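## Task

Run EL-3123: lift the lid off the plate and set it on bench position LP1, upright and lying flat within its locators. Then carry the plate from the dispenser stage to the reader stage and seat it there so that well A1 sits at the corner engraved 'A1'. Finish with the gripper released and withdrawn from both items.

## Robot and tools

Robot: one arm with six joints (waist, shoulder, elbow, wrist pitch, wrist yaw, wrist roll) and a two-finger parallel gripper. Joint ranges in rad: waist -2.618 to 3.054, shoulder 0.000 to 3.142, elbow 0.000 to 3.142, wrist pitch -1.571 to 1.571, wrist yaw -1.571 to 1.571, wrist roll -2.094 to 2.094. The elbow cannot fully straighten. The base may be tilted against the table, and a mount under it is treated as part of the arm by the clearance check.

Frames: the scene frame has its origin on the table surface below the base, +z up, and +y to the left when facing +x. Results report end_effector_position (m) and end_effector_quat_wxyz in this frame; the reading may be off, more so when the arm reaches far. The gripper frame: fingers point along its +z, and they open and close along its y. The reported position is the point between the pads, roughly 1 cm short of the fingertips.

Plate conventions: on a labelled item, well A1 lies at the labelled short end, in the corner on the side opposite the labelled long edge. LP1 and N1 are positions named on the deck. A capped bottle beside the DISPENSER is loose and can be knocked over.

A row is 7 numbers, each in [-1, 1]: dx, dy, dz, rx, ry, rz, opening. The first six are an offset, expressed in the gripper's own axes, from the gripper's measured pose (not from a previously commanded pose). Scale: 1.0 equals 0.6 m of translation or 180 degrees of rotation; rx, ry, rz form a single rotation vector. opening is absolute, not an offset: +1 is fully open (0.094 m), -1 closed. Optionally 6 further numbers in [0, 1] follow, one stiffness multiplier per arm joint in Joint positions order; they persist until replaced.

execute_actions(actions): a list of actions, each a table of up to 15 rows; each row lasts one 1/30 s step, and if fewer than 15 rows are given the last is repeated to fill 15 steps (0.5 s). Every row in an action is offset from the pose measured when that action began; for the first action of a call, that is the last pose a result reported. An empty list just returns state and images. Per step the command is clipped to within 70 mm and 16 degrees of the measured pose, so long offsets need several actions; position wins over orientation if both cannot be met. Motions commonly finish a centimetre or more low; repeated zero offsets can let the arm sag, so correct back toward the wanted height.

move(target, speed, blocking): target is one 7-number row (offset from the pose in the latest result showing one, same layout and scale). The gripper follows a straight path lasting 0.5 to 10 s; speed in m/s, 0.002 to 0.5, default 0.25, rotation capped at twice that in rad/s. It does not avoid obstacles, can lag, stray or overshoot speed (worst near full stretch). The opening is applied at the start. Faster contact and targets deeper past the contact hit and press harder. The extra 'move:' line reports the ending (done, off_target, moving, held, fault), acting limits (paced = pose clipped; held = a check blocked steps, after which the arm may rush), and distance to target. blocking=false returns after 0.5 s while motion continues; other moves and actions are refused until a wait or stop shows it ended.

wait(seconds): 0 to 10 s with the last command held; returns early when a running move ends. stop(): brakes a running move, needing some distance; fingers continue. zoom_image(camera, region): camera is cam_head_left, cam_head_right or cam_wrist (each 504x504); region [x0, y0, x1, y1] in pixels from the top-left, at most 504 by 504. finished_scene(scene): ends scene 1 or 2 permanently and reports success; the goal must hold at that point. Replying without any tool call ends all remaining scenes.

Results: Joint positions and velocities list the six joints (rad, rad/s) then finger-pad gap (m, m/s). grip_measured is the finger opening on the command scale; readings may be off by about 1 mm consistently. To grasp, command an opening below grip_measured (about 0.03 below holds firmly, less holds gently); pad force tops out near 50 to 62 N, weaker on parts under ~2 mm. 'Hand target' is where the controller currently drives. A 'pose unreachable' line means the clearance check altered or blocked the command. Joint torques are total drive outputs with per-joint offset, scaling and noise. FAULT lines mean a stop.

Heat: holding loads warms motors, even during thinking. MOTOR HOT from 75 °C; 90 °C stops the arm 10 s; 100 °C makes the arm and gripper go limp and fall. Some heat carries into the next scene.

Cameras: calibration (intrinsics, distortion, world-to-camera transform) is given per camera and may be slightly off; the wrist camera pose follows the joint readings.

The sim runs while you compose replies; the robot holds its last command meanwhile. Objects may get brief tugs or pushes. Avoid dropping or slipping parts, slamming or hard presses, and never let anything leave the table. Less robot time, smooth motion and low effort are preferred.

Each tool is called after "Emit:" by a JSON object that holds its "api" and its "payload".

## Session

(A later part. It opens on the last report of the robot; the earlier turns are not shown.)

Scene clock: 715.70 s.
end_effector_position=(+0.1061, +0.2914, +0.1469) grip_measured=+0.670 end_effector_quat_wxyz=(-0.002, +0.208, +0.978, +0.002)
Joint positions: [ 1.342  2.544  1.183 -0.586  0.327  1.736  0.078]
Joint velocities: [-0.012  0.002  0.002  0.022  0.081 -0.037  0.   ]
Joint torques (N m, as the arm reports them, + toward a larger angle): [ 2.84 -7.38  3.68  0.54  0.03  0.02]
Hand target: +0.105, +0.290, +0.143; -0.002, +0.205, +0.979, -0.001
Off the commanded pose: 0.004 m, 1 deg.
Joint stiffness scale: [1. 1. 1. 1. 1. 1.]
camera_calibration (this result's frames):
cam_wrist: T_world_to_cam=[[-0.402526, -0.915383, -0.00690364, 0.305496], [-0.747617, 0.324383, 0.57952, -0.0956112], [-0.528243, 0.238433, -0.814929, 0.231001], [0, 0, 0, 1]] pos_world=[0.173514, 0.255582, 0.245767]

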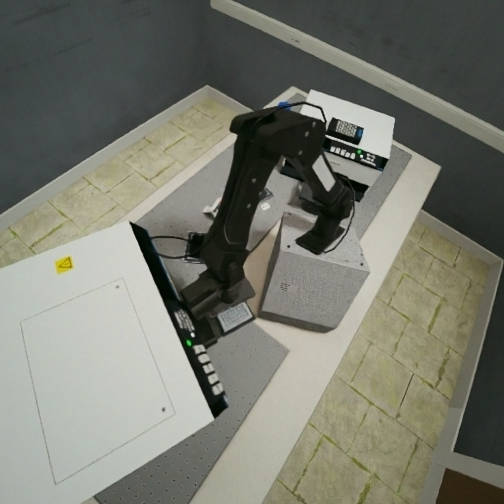

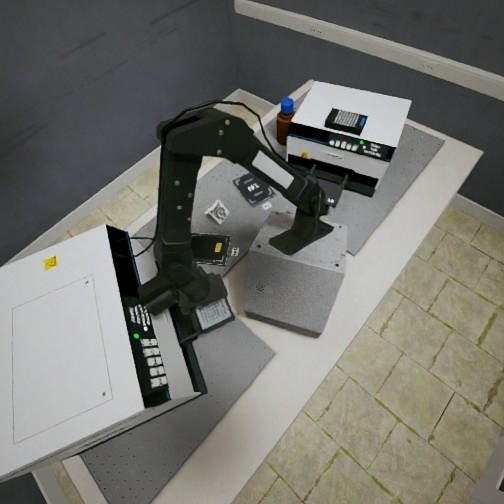

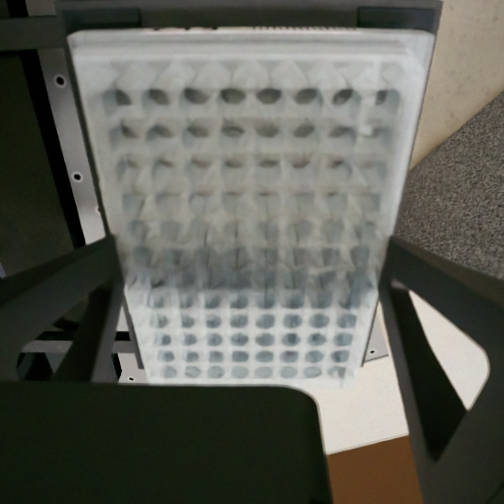

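Emit:
{"api": "execute_actions", "payload": {"actions": [[[0.001,-0.002,0.008,0.002,-0.001,-0.001,0.64],[0.002,-0.0021,0.0106,0.0025,-0.0017,-0.0009,0.64],[0.002,-0.0021,0.0106,0.0025,-0.0017,-0.0009,0.64],[0.0034,-0.0064,0.018,0.0063,-0.0027,-0.0022,0.64],[0.0031,-0.0051,0.018,0.0053,-0.0032,-0.0019,0.64],[0.0028,-0.0033,0.018,0.0039,-0.0036,-0.0015,0.64],[0.0022,-0.0016,0.018,0.0026,-0.0043,-0.0011,0.64],[0.0018,-0.0002,0.018,0.0016,-0.0048,-0.0008,0.64]]]}}

Scene clock: 735.40 s.
end_effector_position=(+0.1045, +0.2915, +0.1404) grip_measured=+0.670 end_effector_quat_wxyz=(-0.000, +0.208, +0.978, -0.001)
Joint positions: [ 1.342  2.565  1.183 -0.571  0.331  1.736  0.078]
Joint velocities: [-0.007  0.002 -0.012 -0.051 -0.051  0.022 -0.   ]
Joint torques (N m, as the arm reports them, + toward a larger angle): [ 2.89 -6.92  4.04  0.59  0.11  0.02]
Hand target: +0.105, +0.292, +0.136; +0.005, +0.207, +0.978, -0.003
Off the commanded pose: 0.004 m, 1 deg.
Joint stiffness scale: [1. 1. 1. 1. 1. 1.]
camera_calibration (this result's frames):
cam_wrist: T_world_to_cam=[[-0.401276, -0.915954, -0.0025226, 0.30428], [-0.749458, 0.326749, 0.575802, -0.0930234], [-0.526584, 0.232946, -0.817585, 0.226639], [0, 0, 0, 1]] pos_world=[0.171728, 0.256307, 0.239628]

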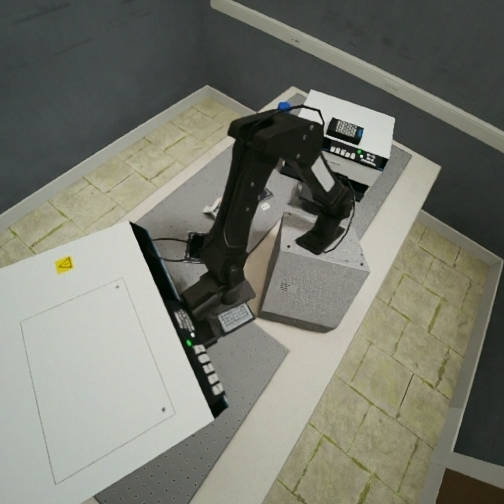

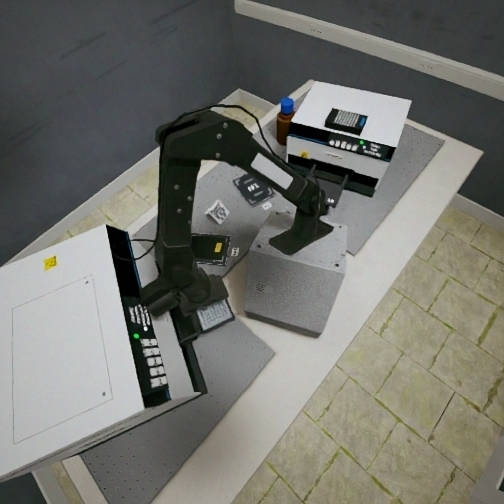

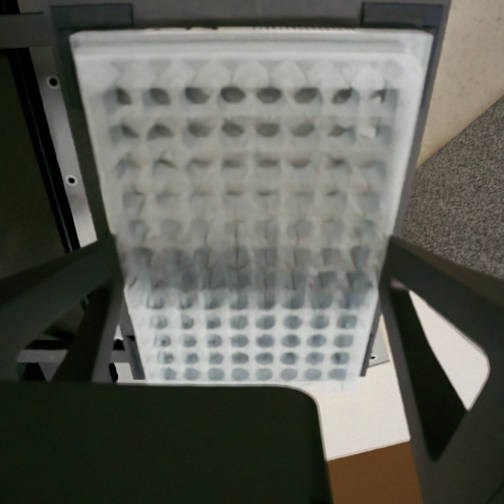

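Emit:
{"api": "zoom_image", "payload": {"camera": "cam_wrist", "region": [30, 0, 170, 120]}}

Emit:
{"api": "zoom_image", "payload": {"camera": "cam_wrist", "region": [330, 0, 470, 120]}}

Emit:
{"api": "zoom_image", "payload": {"camera": "cam_head_left", "region": [200, 290, 270, 350]}}

Emit:
{"api": "zoom_image", "payload": {"camera": "cam_head_right", "region": [180, 285, 250, 345]}}

Region (30, 0, 170, 120) of cam_wrist's 504x504 image, scaled by 3.600, with more detail than that image has; it fills the top 432 rows of this view, and the rest is white.

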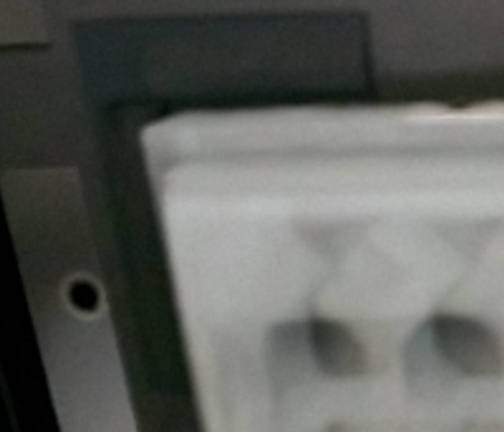

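Region (330, 0, 470, 120) of cam_wrist's 504x504 image, scaled by 3.600, with more detail than that image has; it fills the top 432 rows of this view, and the rest is white.

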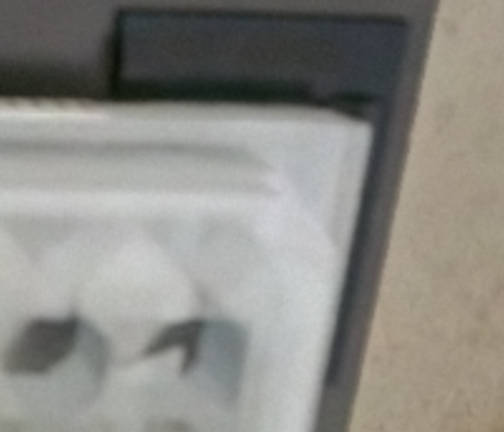

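Region (200, 290, 270, 350) of cam_head_left's 504x504 image, scaled by 7.200, with more detail than that image has; it fills the top 432 rows of this view, and the rest is white.

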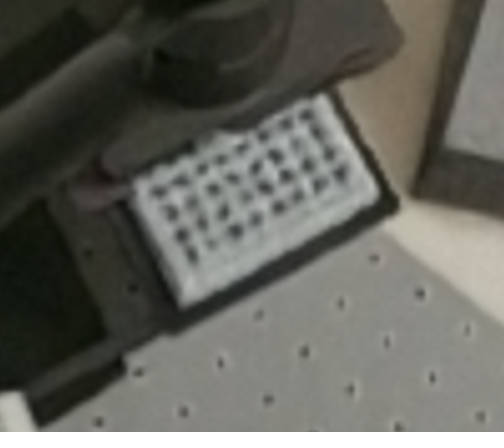

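Region (180, 285, 250, 345) of cam_head_right's 504x504 image, scaled by 7.200, with more detail than that image has; it fills the top 432 rows of this view, and the rest is white.

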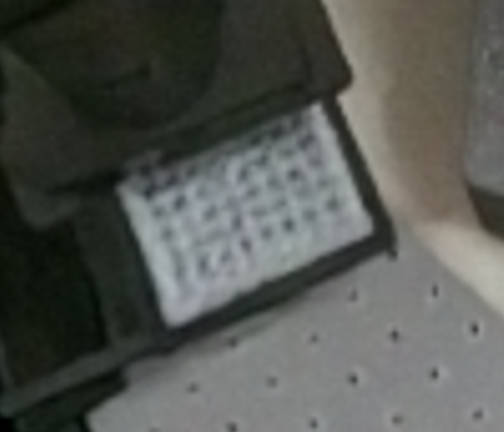

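Emit:
{"api": "execute_actions", "payload": {"actions": [[[-0.0015,0.004,0.0053,-0.003,-0.004,0.0006,0.64],[-0.0024,0.0065,0.0053,-0.0046,-0.005,0.0012,0.64],[-0.0024,0.0065,0.0053,-0.0046,-0.005,0.0012,0.64],[-0.0024,0.0065,0.0053,-0.0046,-0.005,0.0012,0.64],[-0.0024,0.0065,0.0053,-0.0046,-0.005,0.0012,0.64],[-0.0018,0.005,0.0105,-0.003,-0.006,0.0006,0.64],[-0.0012,0.004,0.0158,-0.002,-0.007,0.0002,0.64],[-0.0012,0.0053,0.0158,-0.0029,-0.0076,0.0005,0.64]]]}}

Scene clock: 747.37 s.
end_effector_position=(+0.1052, +0.2924, +0.1396) grip_measured=+0.670 end_effector_quat_wxyz=(+0.002, +0.208, +0.978, +0.001)
Joint positions: [ 1.342  2.567  1.183 -0.564  0.334  1.736  0.078]
Joint velocities: [-0.007 -0.012 -0.007  0.007 -0.11  -0.037 -0.001]
Joint torques (N m, as the arm reports them, + toward a larger angle): [ 2.96 -5.99  4.13  0.84  0.22  0.04]
Hand target: +0.107, +0.294, +0.131; +0.012, +0.208, +0.978, +0.001
Off the commanded pose: 0.009 m, 1 deg.
Joint stiffness scale: [1. 1. 1. 1. 1. 1.]
camera_calibration (this result's frames):
cam_wrist: T_world_to_cam=[[-0.402853, -0.915238, -0.00698774, 0.305999], [-0.751371, 0.326346, 0.573533, -0.0918182], [-0.522639, 0.2363, -0.819152, 0.224974], [0, 0, 0, 1]] pos_world=[0.171863, 0.256865, 0.239087]

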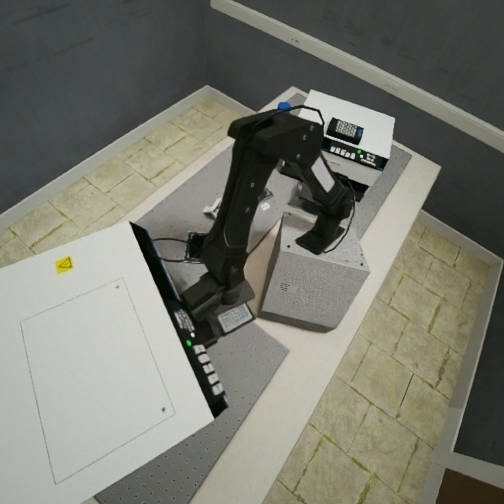

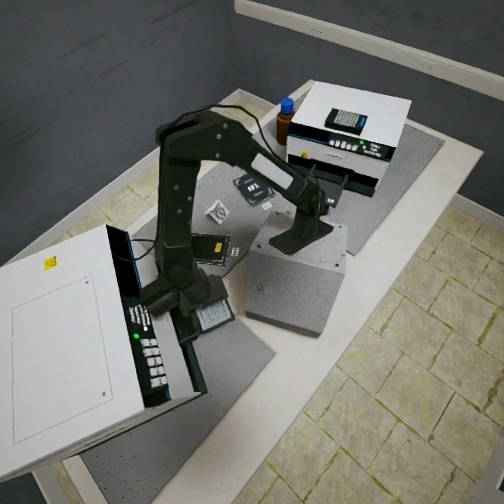

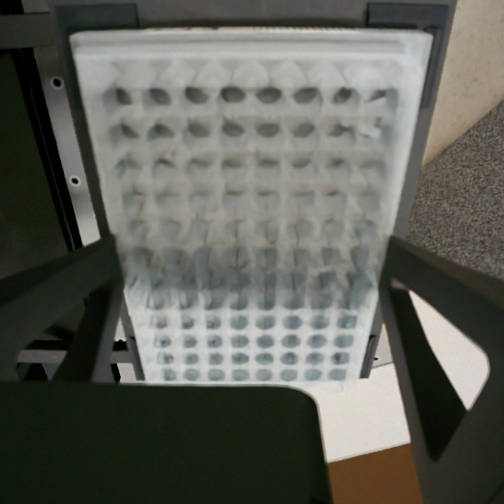

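Emit:
{"api": "execute_actions", "payload": {"actions": [[[0,0.001,0.008,0,0,0,0.64],[0,0,0.004,0,0,0,0.66],[0,0,0.002,0,0,0,0.68],[0,0,0,0,0,0,0.70],[0,0,0,0,0,0,0.715],[0,0,0,0,0,0,0.73],[0,0,0,0,0,0,0.76],[0,0,0,0,0,0,0.80],[0,0,0,0,0,0,0.86],[0,0,0,0,0,0,0.93],[0,0,0,0,0,0,1.0]]]}}

Scene clock: 752.60 s.
end_effector_position=(+0.1049, +0.2923, +0.1396) grip_measured=+1.000 end_effector_quat_wxyz=(+0.001, +0.208, +0.978, +0.001)
Joint positions: [ 1.342  2.567  1.183 -0.565  0.333  1.736  0.094]
Joint velocities: [ 0.007 -0.002  0.007  0.022  0.007 -0.022  0.   ]
Joint torques (N m, as the arm reports them, + toward a larger angle): [ 3.3  -8.26  3.74  0.53 -0.02  0.02]
Hand target: +0.105, +0.292, +0.140; +0.002, +0.208, +0.978, +0.001
Off the commanded pose: 0.000 m, 0 deg.
Joint stiffness scale: [1. 1. 1. 1. 1. 1.]
camera_calibration (this result's frames):
cam_wrist: T_world_to_cam=[[-0.402635, -0.915341, -0.00603224, 0.305649], [-0.7505, 0.326338, 0.574676, -0.0922633], [-0.524056, 0.235912, -0.818359, 0.224989], [0, 0, 0, 1]] pos_world=[0.171728, 0.256805, 0.238987]

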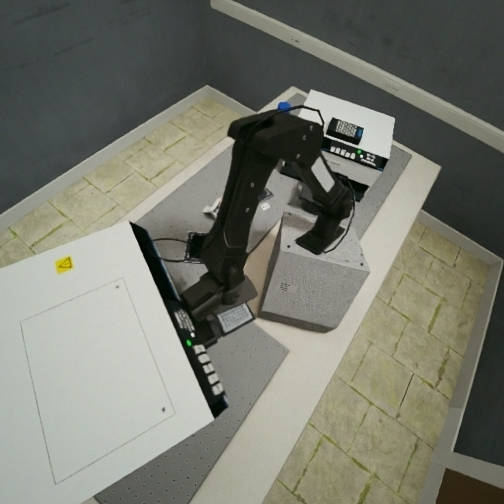

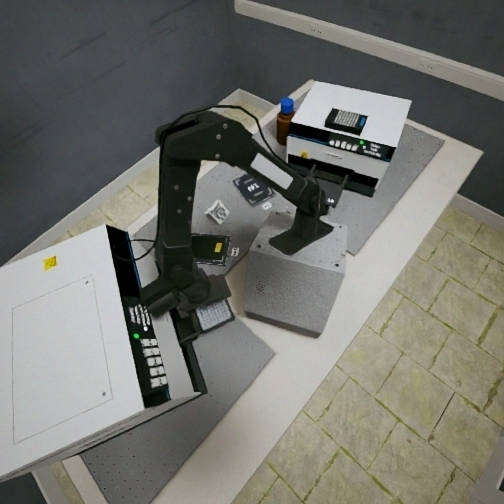

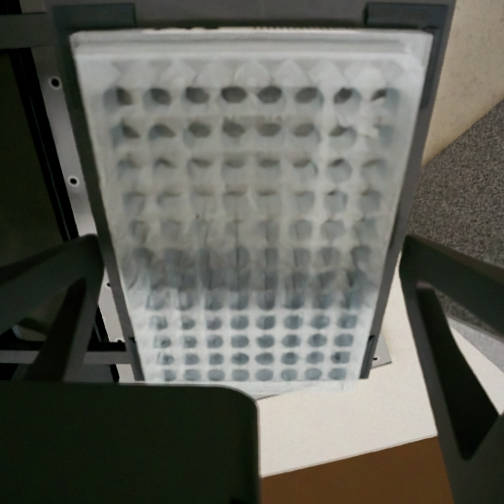

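Emit:
{"api": "execute_actions", "payload": {"actions": [[[0,0.002,-0.003,-0.001,0,0,1],[0,0.004,-0.006,-0.002,0,0,1],[0,0.006,-0.009,-0.004,0,0,1],[0,0.008,-0.013,-0.005,0,0,1],[0,0.009,-0.018,-0.005,0,0,1],[0,0.009,-0.024,-0.005,0,0,1],[0,0.009,-0.031,-0.005,0,0,1],[0,0.009,-0.039,-0.005,0,0,1],[0,0.009,-0.048,-0.005,0,0,1],[0,0.009,-0.057,-0.005,0,0,1],[0,0.009,-0.066,-0.005,0,0,1],[0,0.009,-0.075,-0.005,0,0,1],[0,0.009,-0.083,-0.005,0,0,1],[0,0.009,-0.09,-0.005,0,0,1],[0,0.009,-0.095,-0.005,0,0,1]]]}}

Emit:
{"api": "move", "payload": {"target": [-0.25, -0.05, -0.17, 0, 0, 0, 1.0], "speed": 0.25}}

Scene clock: 758.63 s.
end_effector_position=(+0.1062, +0.2919, +0.1710) grip_measured=+1.000 end_effector_quat_wxyz=(-0.000, +0.209, +0.978, +0.002)
Joint positions: [ 1.368  2.491  1.207 -0.671  0.321  1.761  0.094]
Joint velocities: [ 0.159 -0.32   0.222 -0.359 -0.081  0.139  0.   ]
Joint torques (N m, as the arm reports them, + toward a larger angle): [ 4.27 -9.66  5.94  0.32  0.03  0.12]
Hand target: +0.106, +0.297, +0.195; +0.002, +0.208, +0.978, +0.010
Off the commanded pose: 0.026 m, 1 deg.
Joint stiffness scale: [1. 1. 1. 1. 1. 1.]
camera_calibration (this result's frames):
cam_wrist: T_world_to_cam=[[-0.403423, -0.914971, -0.00880099, 0.306455], [-0.749166, 0.324764, 0.577303, -0.109305], [-0.525358, 0.239491, -0.816482, 0.250167], [0, 0, 0, 1]] pos_world=[0.173171, 0.255983, 0.270056]

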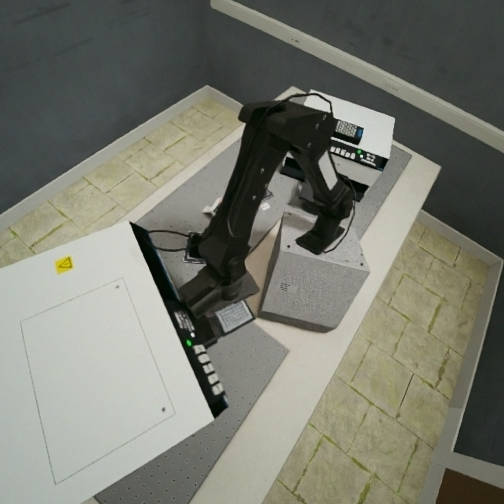

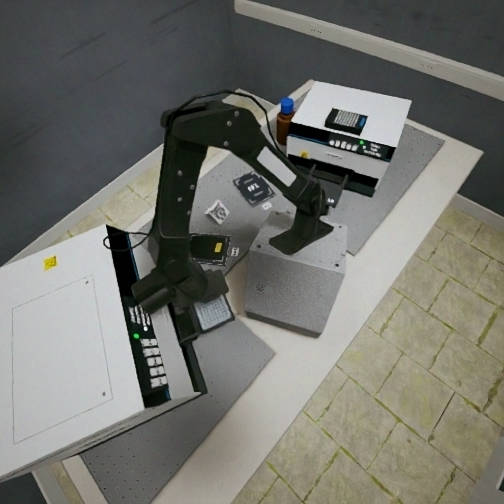

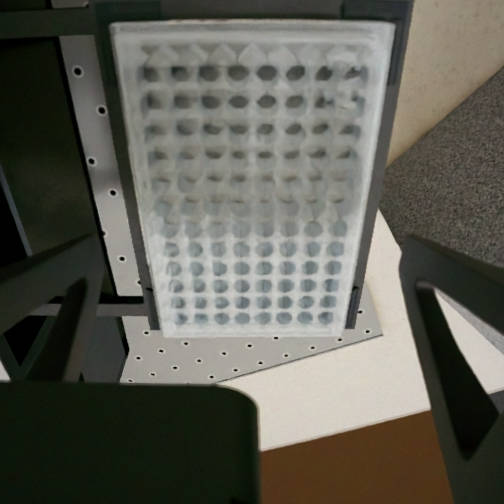

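Scene clock: 760.07 s.
end_effector_position=(+0.2251, +0.2013, +0.2651) grip_measured=+1.000 end_effector_quat_wxyz=(-0.008, +0.211, +0.977, -0.003)
Joint positions: [ 1.064  2.09   1.266 -1.033  0.409  1.465  0.094]
Joint velocities: [-0.012  0.002  0.012 -0.022 -0.051 -0.022  0.   ]
Joint torques (N m, as the arm reports them, + toward a larger angle): [ 3.94 -7.22  6.31  0.28  0.08 -0.02]
Hand target: +0.230, +0.202, +0.275; +0.001, +0.209, +0.978, +0.003
Off the commanded pose: 0.009 m, 1 deg.
Joint stiffness scale: [1. 1. 1. 1. 1. 1.]
move: done
camera_calibration (this result's frames):
cam_wrist: T_world_to_cam=[[-0.408558, -0.912721, 0.00450532, 0.26955], [-0.737864, 0.333185, 0.58698, -0.0519106], [-0.53725, 0.236491, -0.809589, 0.412737], [0, 0, 0, 1]] pos_world=[0.293567, 0.165711, 0.363404]

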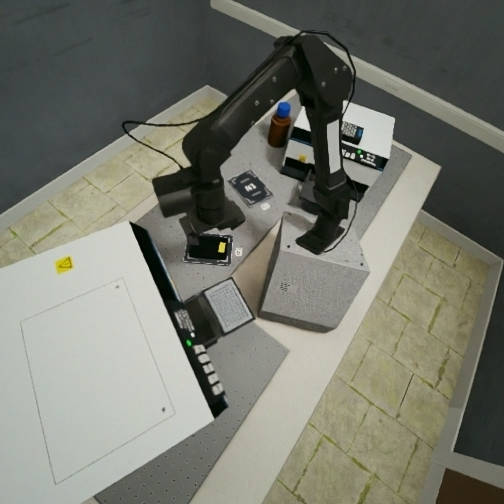

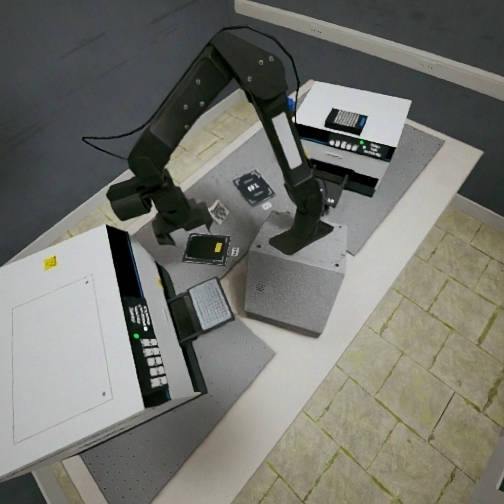

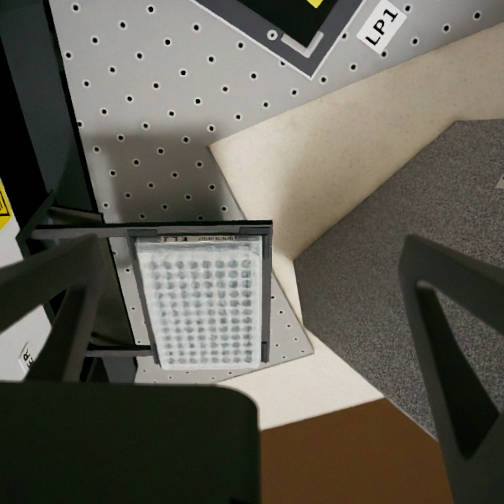

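Emit:
{"api": "execute_actions", "payload": {"actions": []}}

Scene clock: 779.60 s.
end_effector_position=(+0.2250, +0.2010, +0.2651) grip_measured=+1.000 end_effector_quat_wxyz=(-0.008, +0.211, +0.977, -0.004)
Joint positions: [ 1.064  2.09   1.266 -1.035  0.409  1.464  0.094]
Joint velocities: [ 0.007  0.012 -0.002 -0.007  0.051 -0.022  0.   ]
Joint torques (N m, as the arm reports them, + toward a larger angle): [ 4.07 -7.41  6.25  0.26  0.12 -0.05]
Hand target: +0.230, +0.202, +0.275; +0.001, +0.209, +0.978, +0.004
Off the commanded pose: 0.010 m, 1 deg.
Joint stiffness scale: [1. 1. 1. 1. 1. 1.]
camera_calibration (this result's frames):
cam_wrist: T_world_to_cam=[[-0.407289, -0.913281, 0.00587808, 0.268658], [-0.737906, 0.332857, 0.587113, -0.0519041], [-0.538155, 0.234787, -0.809484, 0.413235], [0, 0, 0, 1]] pos_world=[0.293506, 0.165615, 0.363401]

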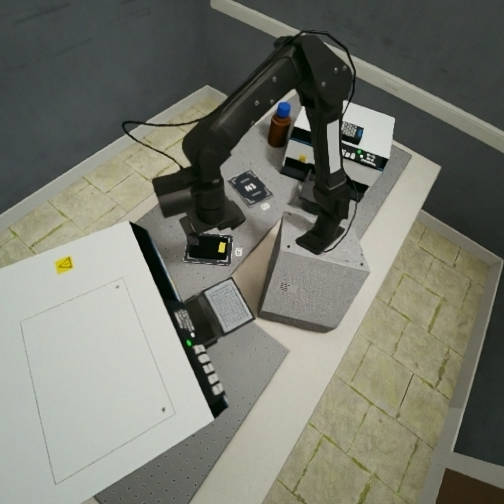

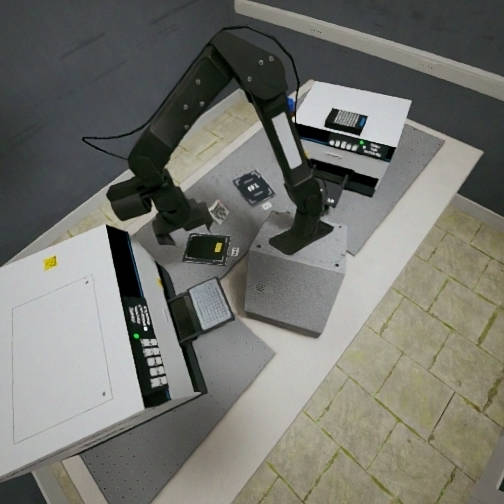

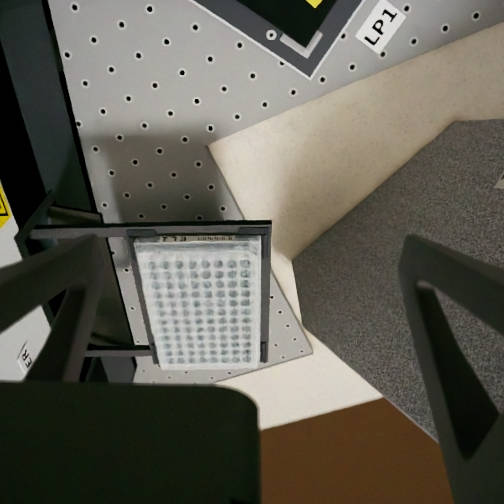

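Emit:
{"api": "zoom_image", "payload": {"camera": "cam_wrist", "region": [110, 200, 300, 390]}}

Emit:
{"api": "zoom_image", "payload": {"camera": "cam_head_left", "region": [160, 220, 280, 350]}}

Region (110, 200, 300, 390) of cam_wrist's 504x504 image, scaled by 2.653, with more detail than that image has.

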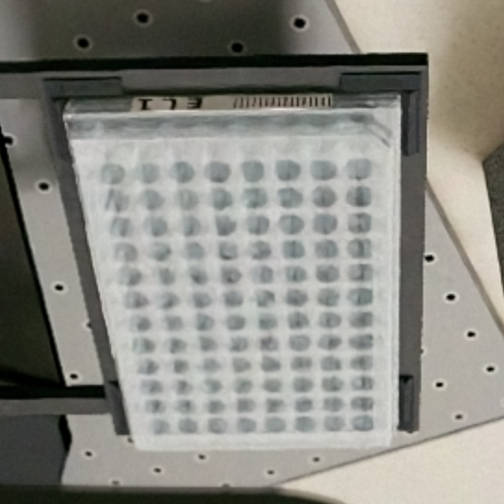

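Region (160, 220, 280, 350) of cam_head_left's 504x504 image, scaled by 3.877, with more detail than that image has; it fills the left 465 columns of this view, and the rest is white.

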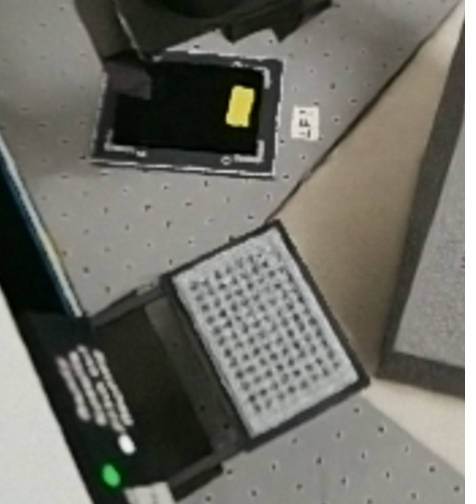

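Emit:
{"api": "finished_scene", "payload": {"scene": 1}}

The scene is finished: the task was done.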